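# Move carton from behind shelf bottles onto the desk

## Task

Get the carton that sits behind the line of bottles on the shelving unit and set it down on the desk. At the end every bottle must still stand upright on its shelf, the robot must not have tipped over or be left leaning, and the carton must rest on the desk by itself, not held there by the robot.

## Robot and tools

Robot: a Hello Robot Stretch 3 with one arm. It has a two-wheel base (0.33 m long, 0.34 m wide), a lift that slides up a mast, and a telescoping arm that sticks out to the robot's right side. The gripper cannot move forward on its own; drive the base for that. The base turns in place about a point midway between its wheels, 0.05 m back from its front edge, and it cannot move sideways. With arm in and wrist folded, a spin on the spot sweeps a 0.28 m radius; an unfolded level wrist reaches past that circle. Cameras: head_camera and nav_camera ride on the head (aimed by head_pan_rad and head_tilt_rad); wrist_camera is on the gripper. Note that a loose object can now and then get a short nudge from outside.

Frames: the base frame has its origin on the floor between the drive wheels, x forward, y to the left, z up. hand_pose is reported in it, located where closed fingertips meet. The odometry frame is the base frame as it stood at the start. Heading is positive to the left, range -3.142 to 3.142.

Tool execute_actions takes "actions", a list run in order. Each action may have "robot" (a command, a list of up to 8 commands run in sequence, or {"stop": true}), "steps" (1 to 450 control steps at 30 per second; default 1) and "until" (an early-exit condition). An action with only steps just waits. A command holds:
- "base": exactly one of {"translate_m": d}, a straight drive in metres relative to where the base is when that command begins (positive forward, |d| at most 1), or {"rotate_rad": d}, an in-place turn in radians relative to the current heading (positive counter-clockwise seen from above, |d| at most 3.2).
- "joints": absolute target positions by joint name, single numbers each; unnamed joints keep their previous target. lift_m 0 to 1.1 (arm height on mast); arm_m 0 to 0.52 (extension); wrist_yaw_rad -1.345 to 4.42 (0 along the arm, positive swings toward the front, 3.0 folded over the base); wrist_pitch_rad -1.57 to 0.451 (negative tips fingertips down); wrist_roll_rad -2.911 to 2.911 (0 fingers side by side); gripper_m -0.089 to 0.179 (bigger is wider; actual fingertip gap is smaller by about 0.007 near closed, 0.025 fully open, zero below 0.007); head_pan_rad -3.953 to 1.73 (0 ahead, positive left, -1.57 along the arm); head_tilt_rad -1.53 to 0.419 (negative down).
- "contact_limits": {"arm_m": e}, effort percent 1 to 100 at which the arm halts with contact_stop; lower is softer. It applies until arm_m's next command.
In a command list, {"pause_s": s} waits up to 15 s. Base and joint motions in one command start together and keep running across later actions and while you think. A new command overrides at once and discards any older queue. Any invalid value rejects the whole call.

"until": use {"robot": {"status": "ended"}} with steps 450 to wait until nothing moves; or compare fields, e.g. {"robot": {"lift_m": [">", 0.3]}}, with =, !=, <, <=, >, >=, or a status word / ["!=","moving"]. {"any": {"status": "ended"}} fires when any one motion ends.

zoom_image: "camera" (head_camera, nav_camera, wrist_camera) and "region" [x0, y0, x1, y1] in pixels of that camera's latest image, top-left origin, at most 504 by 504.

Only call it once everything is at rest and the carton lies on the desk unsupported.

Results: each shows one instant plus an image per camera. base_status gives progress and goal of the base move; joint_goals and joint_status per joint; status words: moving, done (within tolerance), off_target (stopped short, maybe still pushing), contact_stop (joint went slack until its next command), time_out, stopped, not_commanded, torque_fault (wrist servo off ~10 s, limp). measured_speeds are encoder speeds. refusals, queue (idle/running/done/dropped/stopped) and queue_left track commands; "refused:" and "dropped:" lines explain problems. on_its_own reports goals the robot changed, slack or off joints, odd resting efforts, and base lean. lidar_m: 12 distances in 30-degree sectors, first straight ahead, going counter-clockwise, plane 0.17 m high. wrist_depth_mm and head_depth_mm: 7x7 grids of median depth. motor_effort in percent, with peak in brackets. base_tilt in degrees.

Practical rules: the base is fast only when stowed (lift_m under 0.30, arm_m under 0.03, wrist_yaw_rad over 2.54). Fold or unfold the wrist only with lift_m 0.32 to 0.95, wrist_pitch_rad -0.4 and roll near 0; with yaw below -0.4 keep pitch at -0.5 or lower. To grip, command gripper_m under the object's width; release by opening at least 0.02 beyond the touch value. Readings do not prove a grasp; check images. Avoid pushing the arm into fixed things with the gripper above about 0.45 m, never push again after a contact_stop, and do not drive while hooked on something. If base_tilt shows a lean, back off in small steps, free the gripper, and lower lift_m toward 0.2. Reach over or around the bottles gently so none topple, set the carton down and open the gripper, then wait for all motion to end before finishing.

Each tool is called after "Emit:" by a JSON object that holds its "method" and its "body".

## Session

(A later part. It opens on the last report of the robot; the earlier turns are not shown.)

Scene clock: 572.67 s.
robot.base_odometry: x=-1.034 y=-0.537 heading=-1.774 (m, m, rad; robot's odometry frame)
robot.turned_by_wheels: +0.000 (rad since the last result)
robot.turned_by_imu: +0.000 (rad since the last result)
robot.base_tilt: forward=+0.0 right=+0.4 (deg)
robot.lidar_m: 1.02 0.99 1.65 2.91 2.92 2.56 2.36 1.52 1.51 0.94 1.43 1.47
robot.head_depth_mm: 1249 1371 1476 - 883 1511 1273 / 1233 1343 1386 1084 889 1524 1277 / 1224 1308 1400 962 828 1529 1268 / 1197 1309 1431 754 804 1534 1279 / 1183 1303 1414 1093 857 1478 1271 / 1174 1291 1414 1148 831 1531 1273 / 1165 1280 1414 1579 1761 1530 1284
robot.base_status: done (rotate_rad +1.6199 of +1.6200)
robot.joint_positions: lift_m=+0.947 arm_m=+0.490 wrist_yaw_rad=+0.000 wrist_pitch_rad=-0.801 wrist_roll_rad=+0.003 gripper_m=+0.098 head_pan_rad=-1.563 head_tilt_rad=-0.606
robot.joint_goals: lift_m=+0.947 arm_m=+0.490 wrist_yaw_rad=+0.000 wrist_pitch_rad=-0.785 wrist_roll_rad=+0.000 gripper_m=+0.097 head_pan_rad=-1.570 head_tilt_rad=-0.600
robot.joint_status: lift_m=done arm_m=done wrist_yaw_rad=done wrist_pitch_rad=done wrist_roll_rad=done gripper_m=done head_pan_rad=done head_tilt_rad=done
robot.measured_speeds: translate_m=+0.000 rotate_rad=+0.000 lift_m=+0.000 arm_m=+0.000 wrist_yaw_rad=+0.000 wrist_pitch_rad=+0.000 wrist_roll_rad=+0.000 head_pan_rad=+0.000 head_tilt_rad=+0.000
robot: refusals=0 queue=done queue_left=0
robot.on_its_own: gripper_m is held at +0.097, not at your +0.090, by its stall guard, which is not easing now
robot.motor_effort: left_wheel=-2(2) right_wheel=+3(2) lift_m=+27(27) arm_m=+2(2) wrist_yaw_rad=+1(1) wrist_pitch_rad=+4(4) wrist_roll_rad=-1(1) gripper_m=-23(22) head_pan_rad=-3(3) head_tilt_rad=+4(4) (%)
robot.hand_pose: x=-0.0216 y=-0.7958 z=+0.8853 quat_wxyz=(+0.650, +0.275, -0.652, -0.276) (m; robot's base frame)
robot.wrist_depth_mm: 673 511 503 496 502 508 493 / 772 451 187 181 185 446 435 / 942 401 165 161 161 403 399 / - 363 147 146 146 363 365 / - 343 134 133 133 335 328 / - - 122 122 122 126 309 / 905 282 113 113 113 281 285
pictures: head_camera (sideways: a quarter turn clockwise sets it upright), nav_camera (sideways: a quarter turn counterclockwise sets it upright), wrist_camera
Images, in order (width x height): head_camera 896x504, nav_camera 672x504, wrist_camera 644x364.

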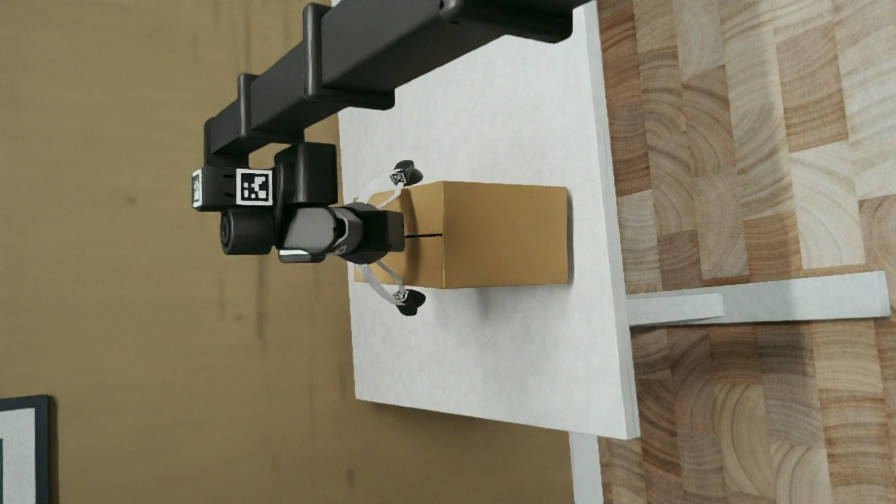

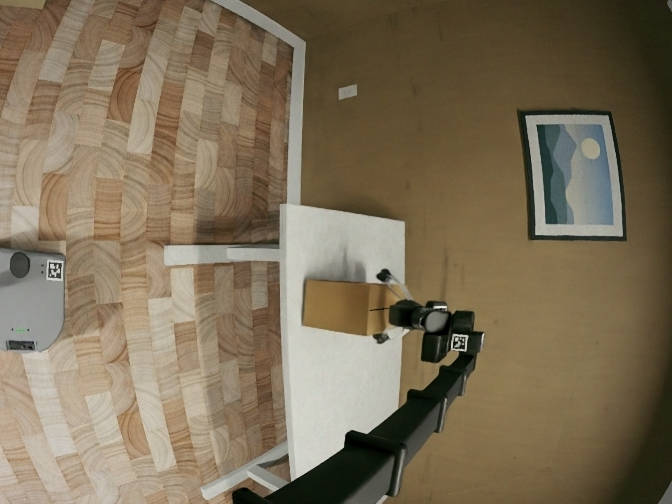

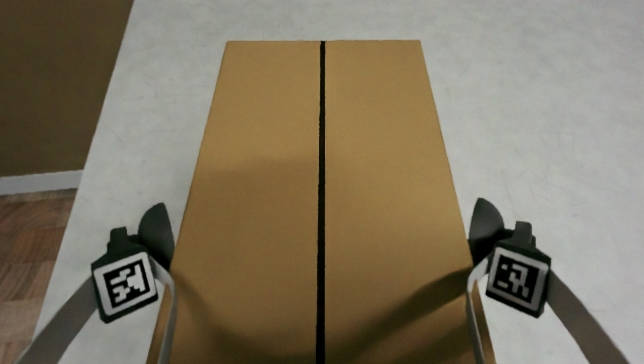

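Emit:
{"method": "execute_actions", "body": {"actions": [{"robot":{"joints":{"lift_m":0.94}},"steps":60,"until":{"robot":{"status":"ended"}}}]}}

Emit:
{"method": "zoom_image", "body": {"camera": "head_camera", "region": [520, 160, 620, 310]}}

Scene clock: 580.67 s.
robot.base_odometry: x=-1.034 y=-0.537 heading=-1.774 (m, m, rad; robot's odometry frame)
robot.turned_by_wheels: +0.000 (rad since the last result)
robot.turned_by_imu: +0.000 (rad since the last result)
robot.base_tilt: forward=+0.0 right=+0.4 (deg)
robot.lidar_m: 1.02 0.99 1.66 2.89 2.92 2.56 2.36 1.53 1.52 0.94 1.43 1.48
robot.head_depth_mm: 1247 1377 1484 - 918 1511 1277 / 1242 1350 - 1060 890 1522 1275 / 1218 1319 1392 958 827 1522 1275 / 1202 1310 1418 768 799 1521 1279 / 1192 1312 1399 1093 859 1485 1268 / 1175 1295 1409 1141 834 1523 1277 / 1167 1276 1408 1566 1748 1524 1278
robot.base_status: done (rotate_rad +1.6199 of +1.6200)
robot.joint_positions: lift_m=+0.940 arm_m=+0.490 wrist_yaw_rad=+0.000 wrist_pitch_rad=-0.801 wrist_roll_rad=+0.003 gripper_m=+0.098 head_pan_rad=-1.563 head_tilt_rad=-0.606
robot.joint_goals: lift_m=+0.940 arm_m=+0.490 wrist_yaw_rad=+0.000 wrist_pitch_rad=-0.785 wrist_roll_rad=+0.000 gripper_m=+0.097 head_pan_rad=-1.570 head_tilt_rad=-0.600
robot.joint_status: lift_m=done arm_m=done wrist_yaw_rad=done wrist_pitch_rad=done wrist_roll_rad=done gripper_m=done head_pan_rad=done head_tilt_rad=done
robot.measured_speeds: translate_m=+0.000 rotate_rad=+0.000 lift_m=+0.000 arm_m=+0.000 wrist_yaw_rad=+0.000 wrist_pitch_rad=+0.000 wrist_roll_rad=+0.000 head_pan_rad=+0.000 head_tilt_rad=+0.000
robot: refusals=0 queue=done queue_left=0
robot.on_its_own: gripper_m is held at +0.097, not at your +0.090, by its stall guard, which is not easing now
robot.motor_effort: left_wheel=-2(2) right_wheel=+2(2) lift_m=+26(28) arm_m=+2(2) wrist_yaw_rad=+1(1) wrist_pitch_rad=+4(4) wrist_roll_rad=-2(1) gripper_m=-23(23) head_pan_rad=-3(3) head_tilt_rad=+4(4) (%)
robot.hand_pose: x=-0.0216 y=-0.7958 z=+0.8783 quat_wxyz=(+0.650, +0.275, -0.652, -0.276) (m; robot's base frame)
robot.wrist_depth_mm: 683 514 495 494 490 477 482 / 797 442 186 182 185 432 432 / 900 397 166 162 161 393 389 / - 363 147 146 145 358 358 / - 333 134 133 133 330 320 / 942 - 124 123 122 126 297 / 294 277 114 113 114 272 278
pictures: head_camera (sideways: a quarter turn clockwise sets it upright), nav_camera (sideways: a quarter turn counterclockwise sets it upright), wrist_camera
Images, in order (width x height): head_camera 896x504, nav_camera 672x504, wrist_camera 644x364.

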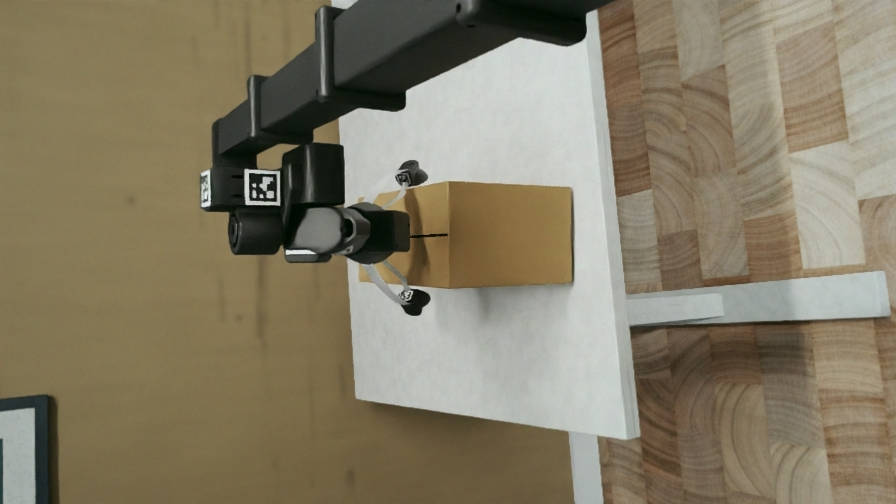

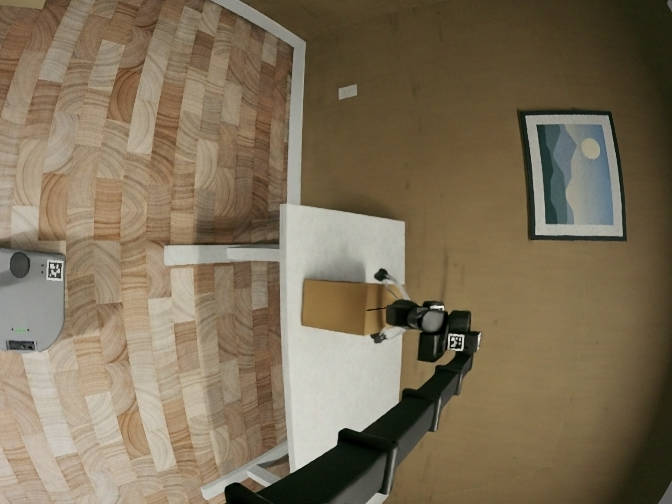

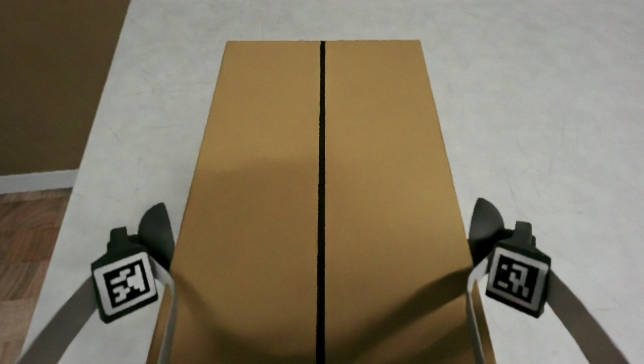

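Region (520, 160, 620, 310) of head_camera's 896x504 image, scaled by 3.360, with more detail than that image has.

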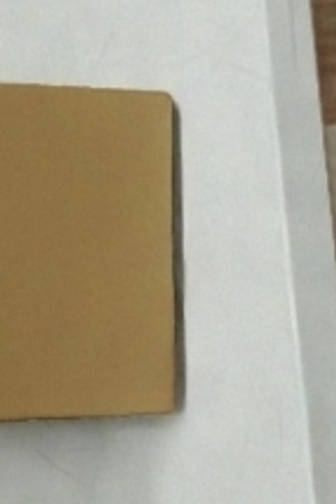

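Emit:
{"method": "execute_actions", "body": {"actions": [{"robot":[{"joints":{"lift_m":0.9365}},{"joints":{"gripper_m":0.17}}],"steps":120,"until":{"robot":{"status":"ended"}}}]}}

Scene clock: 586.67 s.
robot.base_odometry: x=-1.034 y=-0.537 heading=-1.774 (m, m, rad; robot's odometry frame)
robot.turned_by_wheels: +0.000 (rad since the last result)
robot.turned_by_imu: +0.000 (rad since the last result)
robot.base_tilt: forward=+0.0 right=+0.4 (deg)
robot.lidar_m: 1.02 0.99 1.65 2.91 2.92 2.56 2.36 1.53 1.51 0.94 1.43 1.48
robot.head_depth_mm: 1250 1369 1477 - 918 1515 1272 / 1235 1340 - 1041 888 1514 1270 / 1213 1316 1392 953 829 1522 1276 / 1199 1322 1422 764 803 1517 1278 / 1186 1306 1400 1084 860 1495 1267 / 1175 1290 1409 1139 832 1532 1277 / 1169 1273 1404 1565 1746 1541 1287
robot.base_status: done (rotate_rad +1.6199 of +1.6200)
robot.joint_positions: lift_m=+0.937 arm_m=+0.490 wrist_yaw_rad=+0.000 wrist_pitch_rad=-0.798 wrist_roll_rad=+0.003 gripper_m=+0.170 head_pan_rad=-1.563 head_tilt_rad=-0.606
robot.joint_goals: lift_m=+0.936 arm_m=+0.490 wrist_yaw_rad=+0.000 wrist_pitch_rad=-0.785 wrist_roll_rad=+0.000 gripper_m=+0.170 head_pan_rad=-1.570 head_tilt_rad=-0.600
robot.joint_status: lift_m=done arm_m=done wrist_yaw_rad=done wrist_pitch_rad=done wrist_roll_rad=done gripper_m=done head_pan_rad=done head_tilt_rad=done
robot.measured_speeds: translate_m=+0.000 rotate_rad=+0.000 lift_m=+0.000 arm_m=+0.000 wrist_yaw_rad=+0.000 wrist_pitch_rad=+0.000 wrist_roll_rad=+0.000 head_pan_rad=+0.000 head_tilt_rad=+0.000
robot: refusals=0 queue=done queue_left=0
robot.motor_effort: left_wheel=-2(2) right_wheel=+3(3) lift_m=+26(25) arm_m=+2(2) wrist_yaw_rad=+0(0) wrist_pitch_rad=+3(4) wrist_roll_rad=-1(1) gripper_m=+1(95) head_pan_rad=-3(3) head_tilt_rad=+4(4) (%)
robot.hand_pose: x=-0.0216 y=-0.7963 z=+0.8752 quat_wxyz=(+0.651, +0.274, -0.652, -0.276) (m; robot's base frame)
robot.wrist_depth_mm: 676 511 488 491 489 489 482 / 766 431 186 181 186 428 430 / 897 392 167 163 162 387 391 / - 352 148 147 147 351 349 / - 336 135 134 135 328 322 / 988 289 125 124 124 285 301 / 280 272 116 116 116 272 275
pictures: head_camera (sideways: a quarter turn clockwise sets it upright), nav_camera (sideways: a quarter turn counterclockwise sets it upright), wrist_camera
Images, in order (width x height): head_camera 896x504, nav_camera 672x504, wrist_camera 644x364.

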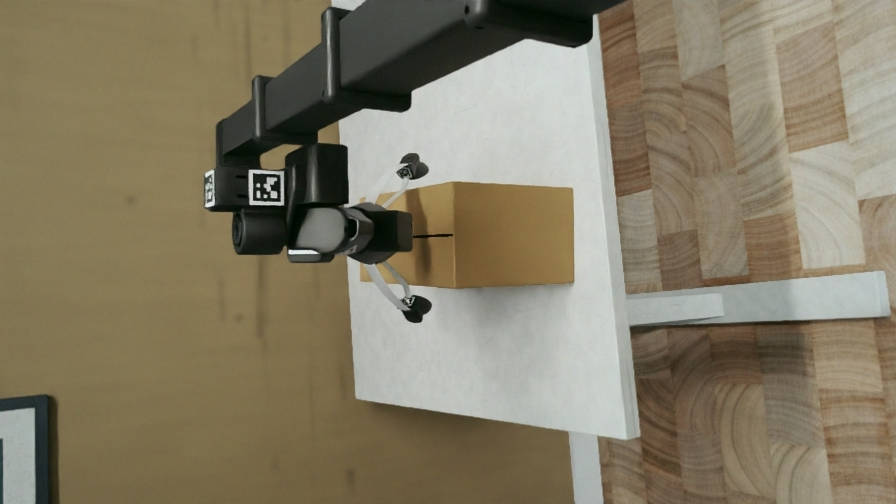

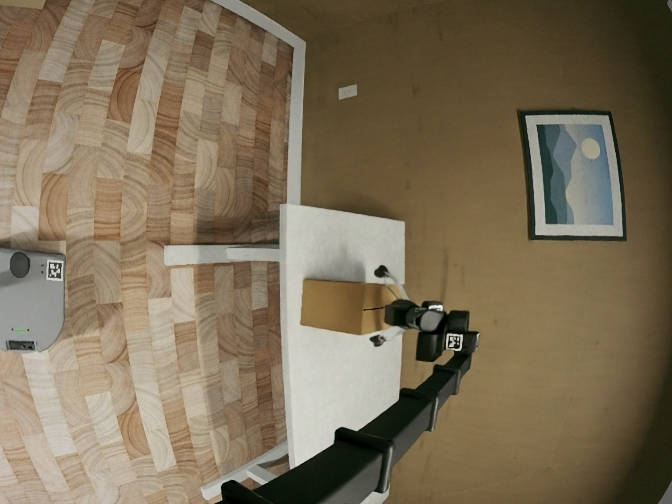

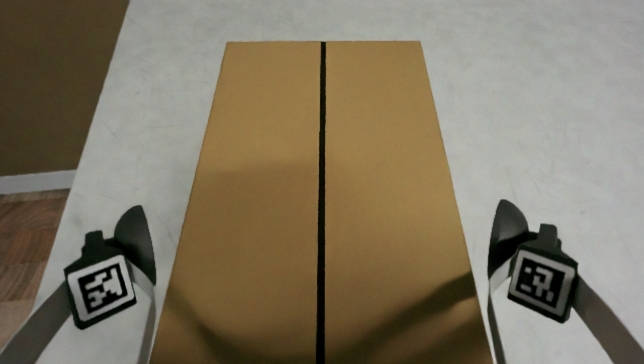

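Emit:
{"method": "execute_actions", "body": {"actions": [{"robot":{"joints":{"lift_m":1.01,"head_pan_rad":-2.9,"head_tilt_rad":-0.3}},"steps":30,"until":{"robot":{"lift_m":[">",0.975]}}},{"robot":{"joints":{"arm_m":0.2}},"steps":150,"until":{"robot":{"status":"ended"}}}]}}

Scene clock: 595.83 s.
robot.base_odometry: x=-1.034 y=-0.537 heading=-1.774 (m, m, rad; robot's odometry frame)
robot.turned_by_wheels: +0.000 (rad since the last result)
robot.turned_by_imu: +0.000 (rad since the last result)
robot.base_tilt: forward=-0.1 right=+0.4 (deg)
robot.lidar_m: 1.02 0.99 1.65 2.91 2.92 2.56 2.36 1.53 1.51 0.94 1.43 1.48
robot.head_depth_mm: 2067 2192 2278 2418 2504 - - / 2084 2210 2284 2431 2569 2079 - / 2125 2221 2348 2473 2608 2091 - / 2141 2252 2326 2499 2652 2086 - / 2189 2279 2397 2499 2676 2135 - / 2246 2312 2469 2542 2737 2213 - / 2264 2340 2496 2658 2685 2210 -
robot.base_status: done (rotate_rad +1.6199 of +1.6200)
robot.joint_positions: lift_m=+1.010 arm_m=+0.200 wrist_yaw_rad=+0.000 wrist_pitch_rad=-0.798 wrist_roll_rad=+0.003 gripper_m=+0.170 head_pan_rad=-2.893 head_tilt_rad=-0.310
robot.joint_goals: lift_m=+1.010 arm_m=+0.200 wrist_yaw_rad=+0.000 wrist_pitch_rad=-0.785 wrist_roll_rad=+0.000 gripper_m=+0.170 head_pan_rad=-2.900 head_tilt_rad=-0.300
robot.joint_status: lift_m=done arm_m=done wrist_yaw_rad=done wrist_pitch_rad=done wrist_roll_rad=done gripper_m=done head_pan_rad=done head_tilt_rad=done
robot.measured_speeds: translate_m=+0.000 rotate_rad=+0.000 lift_m=+0.000 arm_m=+0.000 wrist_yaw_rad=+0.000 wrist_pitch_rad=+0.000 wrist_roll_rad=+0.000 head_pan_rad=+0.000 head_tilt_rad=+0.000
robot: refusals=0 queue=done queue_left=0
robot.motor_effort: left_wheel=-2(2) right_wheel=+3(2) lift_m=+40(42) arm_m=-2(0) wrist_yaw_rad=+0(0) wrist_pitch_rad=+3(3) wrist_roll_rad=-1(1) gripper_m=+0(0) head_pan_rad=-3(35) head_tilt_rad=+7(36) (%)
robot.hand_pose: x=-0.0216 y=-0.5069 z=+0.9481 quat_wxyz=(+0.651, +0.274, -0.652, -0.275) (m; robot's base frame)
robot.wrist_depth_mm: 963 961 603 325 604 598 598 / - - 532 291 531 527 531 / - - 489 337 476 482 481 / - - 440 425 439 432 441 / - 417 415 - - - - / - - - - - - - / - - 981 964 987 989 977
pictures: head_camera (sideways: a quarter turn clockwise sets it upright), nav_camera (sideways: a quarter turn counterclockwise sets it upright), wrist_camera
Images, in order (width x height): head_camera 896x504, nav_camera 672x504, wrist_camera 644x364.

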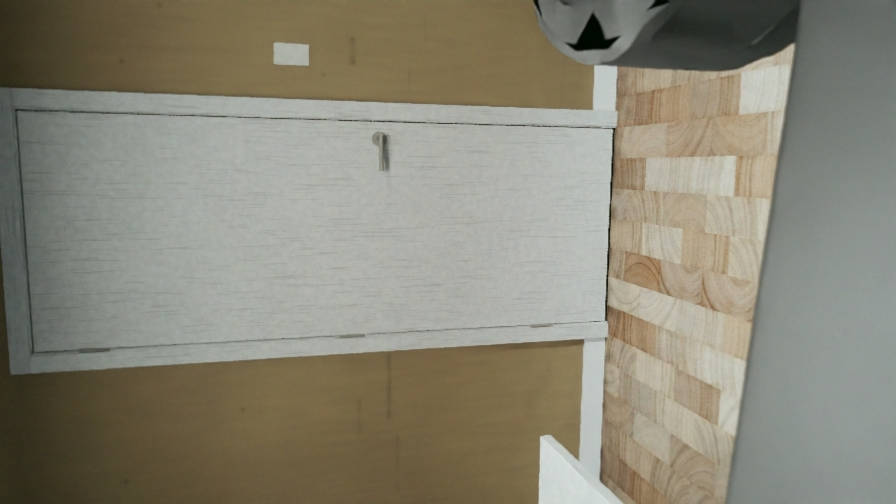

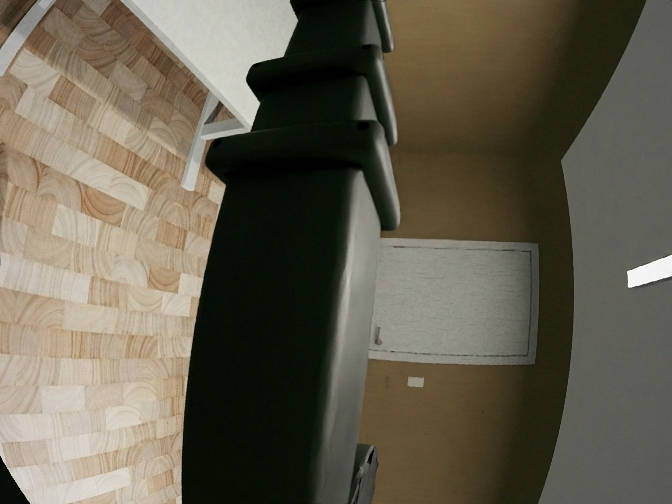

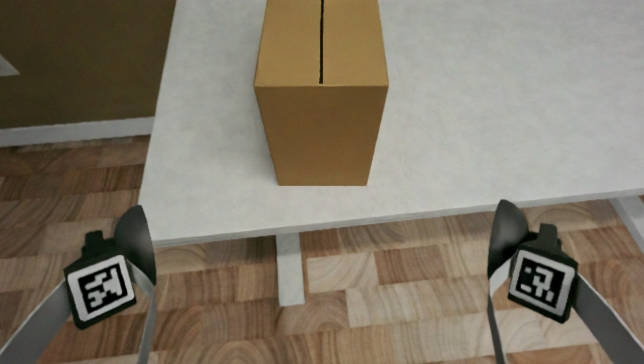

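Emit:
{"method": "execute_actions", "body": {"actions": [{"robot":{"joints":{"head_pan_rad":0.4,"head_tilt_rad":-0.45}},"steps":120,"until":{"robot":{"status":"ended"}}}]}}

Scene clock: 601.43 s.
robot.base_odometry: x=-1.034 y=-0.537 heading=-1.774 (m, m, rad; robot's odometry frame)
robot.turned_by_wheels: +0.000 (rad since the last result)
robot.turned_by_imu: +0.000 (rad since the last result)
robot.base_tilt: forward=-0.1 right=+0.4 (deg)
robot.lidar_m: 1.02 0.99 1.65 2.90 2.92 2.56 2.36 1.53 1.52 0.94 1.43 1.48
robot.head_depth_mm: 1124 1197 1278 1383 1498 1611 1418 / 1151 1233 1323 1428 1550 1661 1415 / 1186 1262 1357 1462 1422 1452 1380 / 1210 1293 1393 1498 1352 1425 1378 / 1245 1336 1446 1544 1367 1454 1419 / 1283 1381 1485 1600 1438 1510 1430 / 1329 1416 1535 1632 1369 1480 1426
robot.base_status: done (rotate_rad +1.6199 of +1.6200)
robot.joint_positions: lift_m=+1.010 arm_m=+0.200 wrist_yaw_rad=+0.000 wrist_pitch_rad=-0.798 wrist_roll_rad=+0.003 gripper_m=+0.170 head_pan_rad=+0.393 head_tilt_rad=-0.444
robot.joint_goals: lift_m=+1.010 arm_m=+0.200 wrist_yaw_rad=+0.000 wrist_pitch_rad=-0.785 wrist_roll_rad=+0.000 gripper_m=+0.170 head_pan_rad=+0.400 head_tilt_rad=-0.450
robot.joint_status: lift_m=done arm_m=done wrist_yaw_rad=done wrist_pitch_rad=done wrist_roll_rad=done gripper_m=done head_pan_rad=done head_tilt_rad=done
robot.measured_speeds: translate_m=+0.000 rotate_rad=+0.000 lift_m=+0.000 arm_m=+0.000 wrist_yaw_rad=+0.000 wrist_pitch_rad=+0.000 wrist_roll_rad=+0.000 head_pan_rad=+0.000 head_tilt_rad=+0.000
robot: refusals=0 queue=done queue_left=0
robot.motor_effort: left_wheel=-2(2) right_wheel=+2(2) lift_m=+40(41) arm_m=-2(2) wrist_yaw_rad=+1(1) wrist_pitch_rad=+3(3) wrist_roll_rad=-1(2) gripper_m=+0(0) head_pan_rad=+2(32) head_tilt_rad=-3(23) (%)
robot.hand_pose: x=-0.0216 y=-0.5069 z=+0.9481 quat_wxyz=(+0.651, +0.274, -0.652, -0.275) (m; robot's base frame)
robot.wrist_depth_mm: 932 975 604 321 606 608 605 / - - 520 291 520 527 533 / - - 486 332 479 478 484 / - - 441 426 441 441 450 / - 421 414 - - - - / - - - - - - - / - - 935 - 935 957 947
pictures: head_camera (sideways: a quarter turn clockwise sets it upright), nav_camera (sideways: a quarter turn counterclockwise sets it upright), wrist_camera
Images, in order (width x height): head_camera 896x504, nav_camera 672x504, wrist_camera 644x364.

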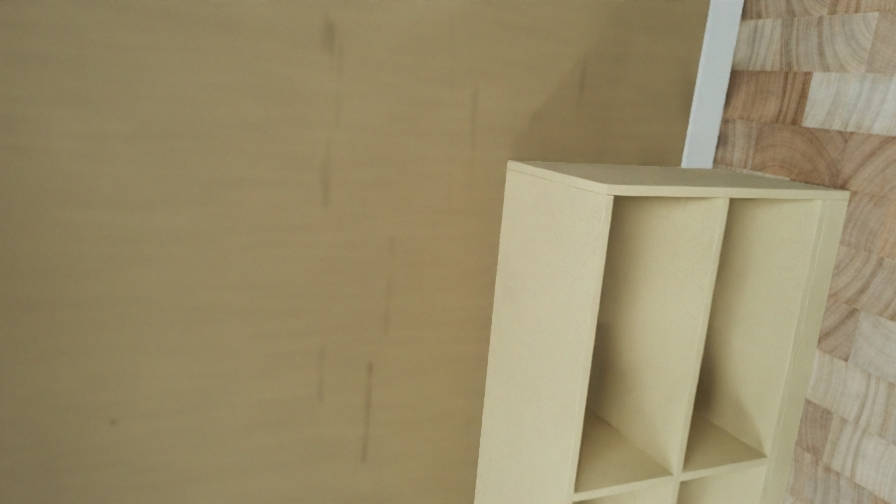

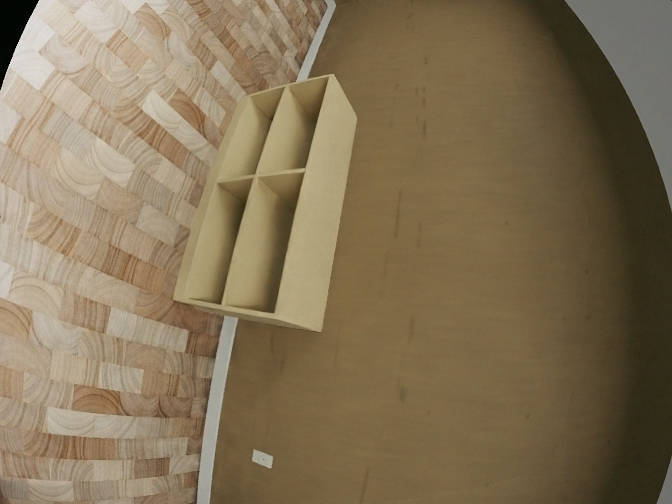

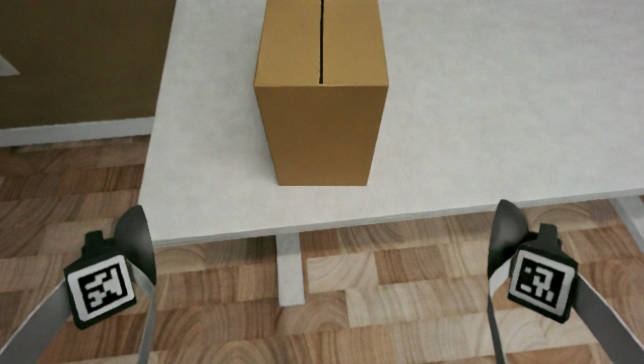

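Emit:
{"method": "execute_actions", "body": {"actions": [{"robot":{"joints":{"head_pan_rad":1.7,"head_tilt_rad":-0.22}},"steps":120,"until":{"robot":{"status":"ended"}}}]}}

Scene clock: 604.63 s.
robot.base_odometry: x=-1.034 y=-0.537 heading=-1.774 (m, m, rad; robot's odometry frame)
robot.turned_by_wheels: +0.000 (rad since the last result)
robot.turned_by_imu: +0.000 (rad since the last result)
robot.base_tilt: forward=+0.1 right=+0.4 (deg)
robot.lidar_m: 1.02 0.99 1.66 2.91 2.93 2.56 2.36 1.53 1.51 0.94 1.43 1.48
robot.head_depth_mm: 3047 3258 3396 3532 3531 2329 1741 / 3101 3257 3404 3453 3592 2337 1741 / 3135 3208 3279 3389 3140 2334 1766 / 3139 3233 3328 3427 3359 2367 1754 / 3135 3218 3247 3244 3480 2344 1764 / 3167 3176 3315 3498 - - - / 3156 3251 3381 3503 - - -
robot.base_status: done (rotate_rad +1.6199 of +1.6200)
robot.joint_positions: lift_m=+1.010 arm_m=+0.200 wrist_yaw_rad=+0.000 wrist_pitch_rad=-0.798 wrist_roll_rad=+0.003 gripper_m=+0.170 head_pan_rad=+1.693 head_tilt_rad=-0.231
robot.joint_goals: lift_m=+1.010 arm_m=+0.200 wrist_yaw_rad=+0.000 wrist_pitch_rad=-0.785 wrist_roll_rad=+0.000 gripper_m=+0.170 head_pan_rad=+1.700 head_tilt_rad=-0.220
robot.joint_status: lift_m=done arm_m=done wrist_yaw_rad=done wrist_pitch_rad=done wrist_roll_rad=done gripper_m=done head_pan_rad=done head_tilt_rad=done
robot.measured_speeds: translate_m=+0.000 rotate_rad=+0.000 lift_m=+0.000 arm_m=+0.000 wrist_yaw_rad=+0.000 wrist_pitch_rad=+0.000 wrist_roll_rad=+0.000 head_pan_rad=+0.000 head_tilt_rad=+0.000
robot: refusals=0 queue=done queue_left=0
robot.motor_effort: left_wheel=-2(1) right_wheel=+2(2) lift_m=+40(41) arm_m=-2(2) wrist_yaw_rad=+1(0) wrist_pitch_rad=+3(3) wrist_roll_rad=-1(1) gripper_m=-1(0) head_pan_rad=+2(33) head_tilt_rad=+8(33) (%)
robot.hand_pose: x=-0.0216 y=-0.5069 z=+0.9481 quat_wxyz=(+0.651, +0.274, -0.652, -0.275) (m; robot's base frame)
robot.wrist_depth_mm: 942 939 602 322 601 597 600 / - - 529 294 529 538 525 / - - 488 336 489 474 475 / - - 433 421 440 437 436 / - 414 420 - - - - / - - - - - - - / - - - 974 993 1000 987
pictures: head_camera (sideways: a quarter turn clockwise sets it upright), nav_camera (sideways: a quarter turn counterclockwise sets it upright), wrist_camera
Images, in order (width x height): head_camera 896x504, nav_camera 672x504, wrist_camera 644x364.

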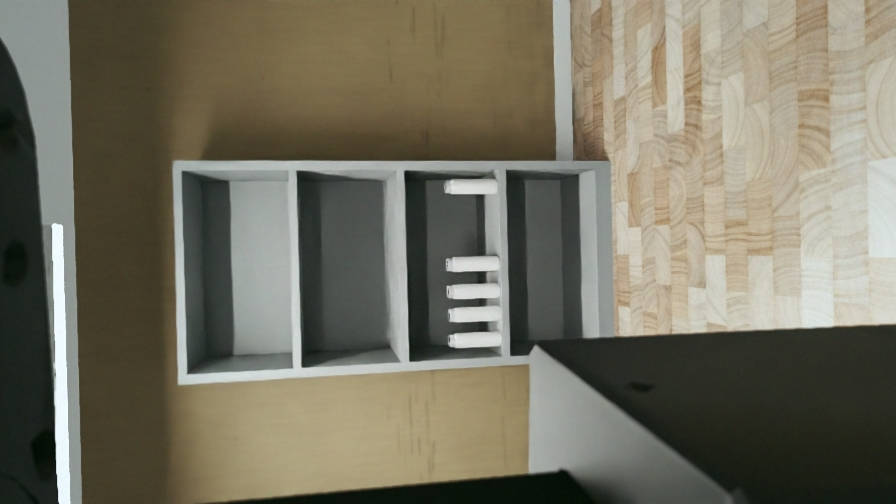

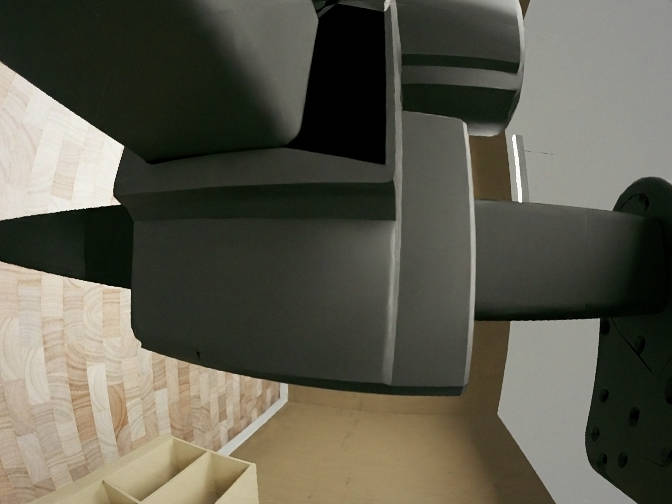

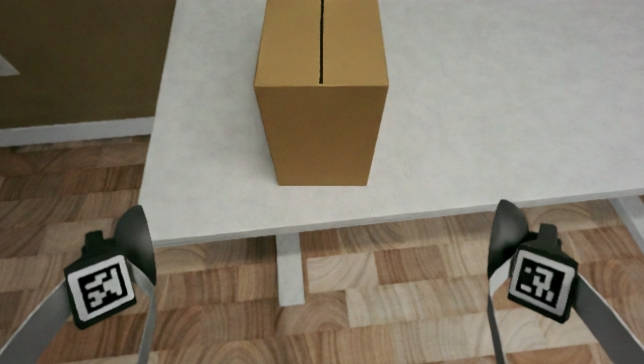

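All five bottles are upright and the carton rests on the desk.

Emit:
{"method": "finished_scene", "body": {"scene": 1}}

The scene is finished: the task was done.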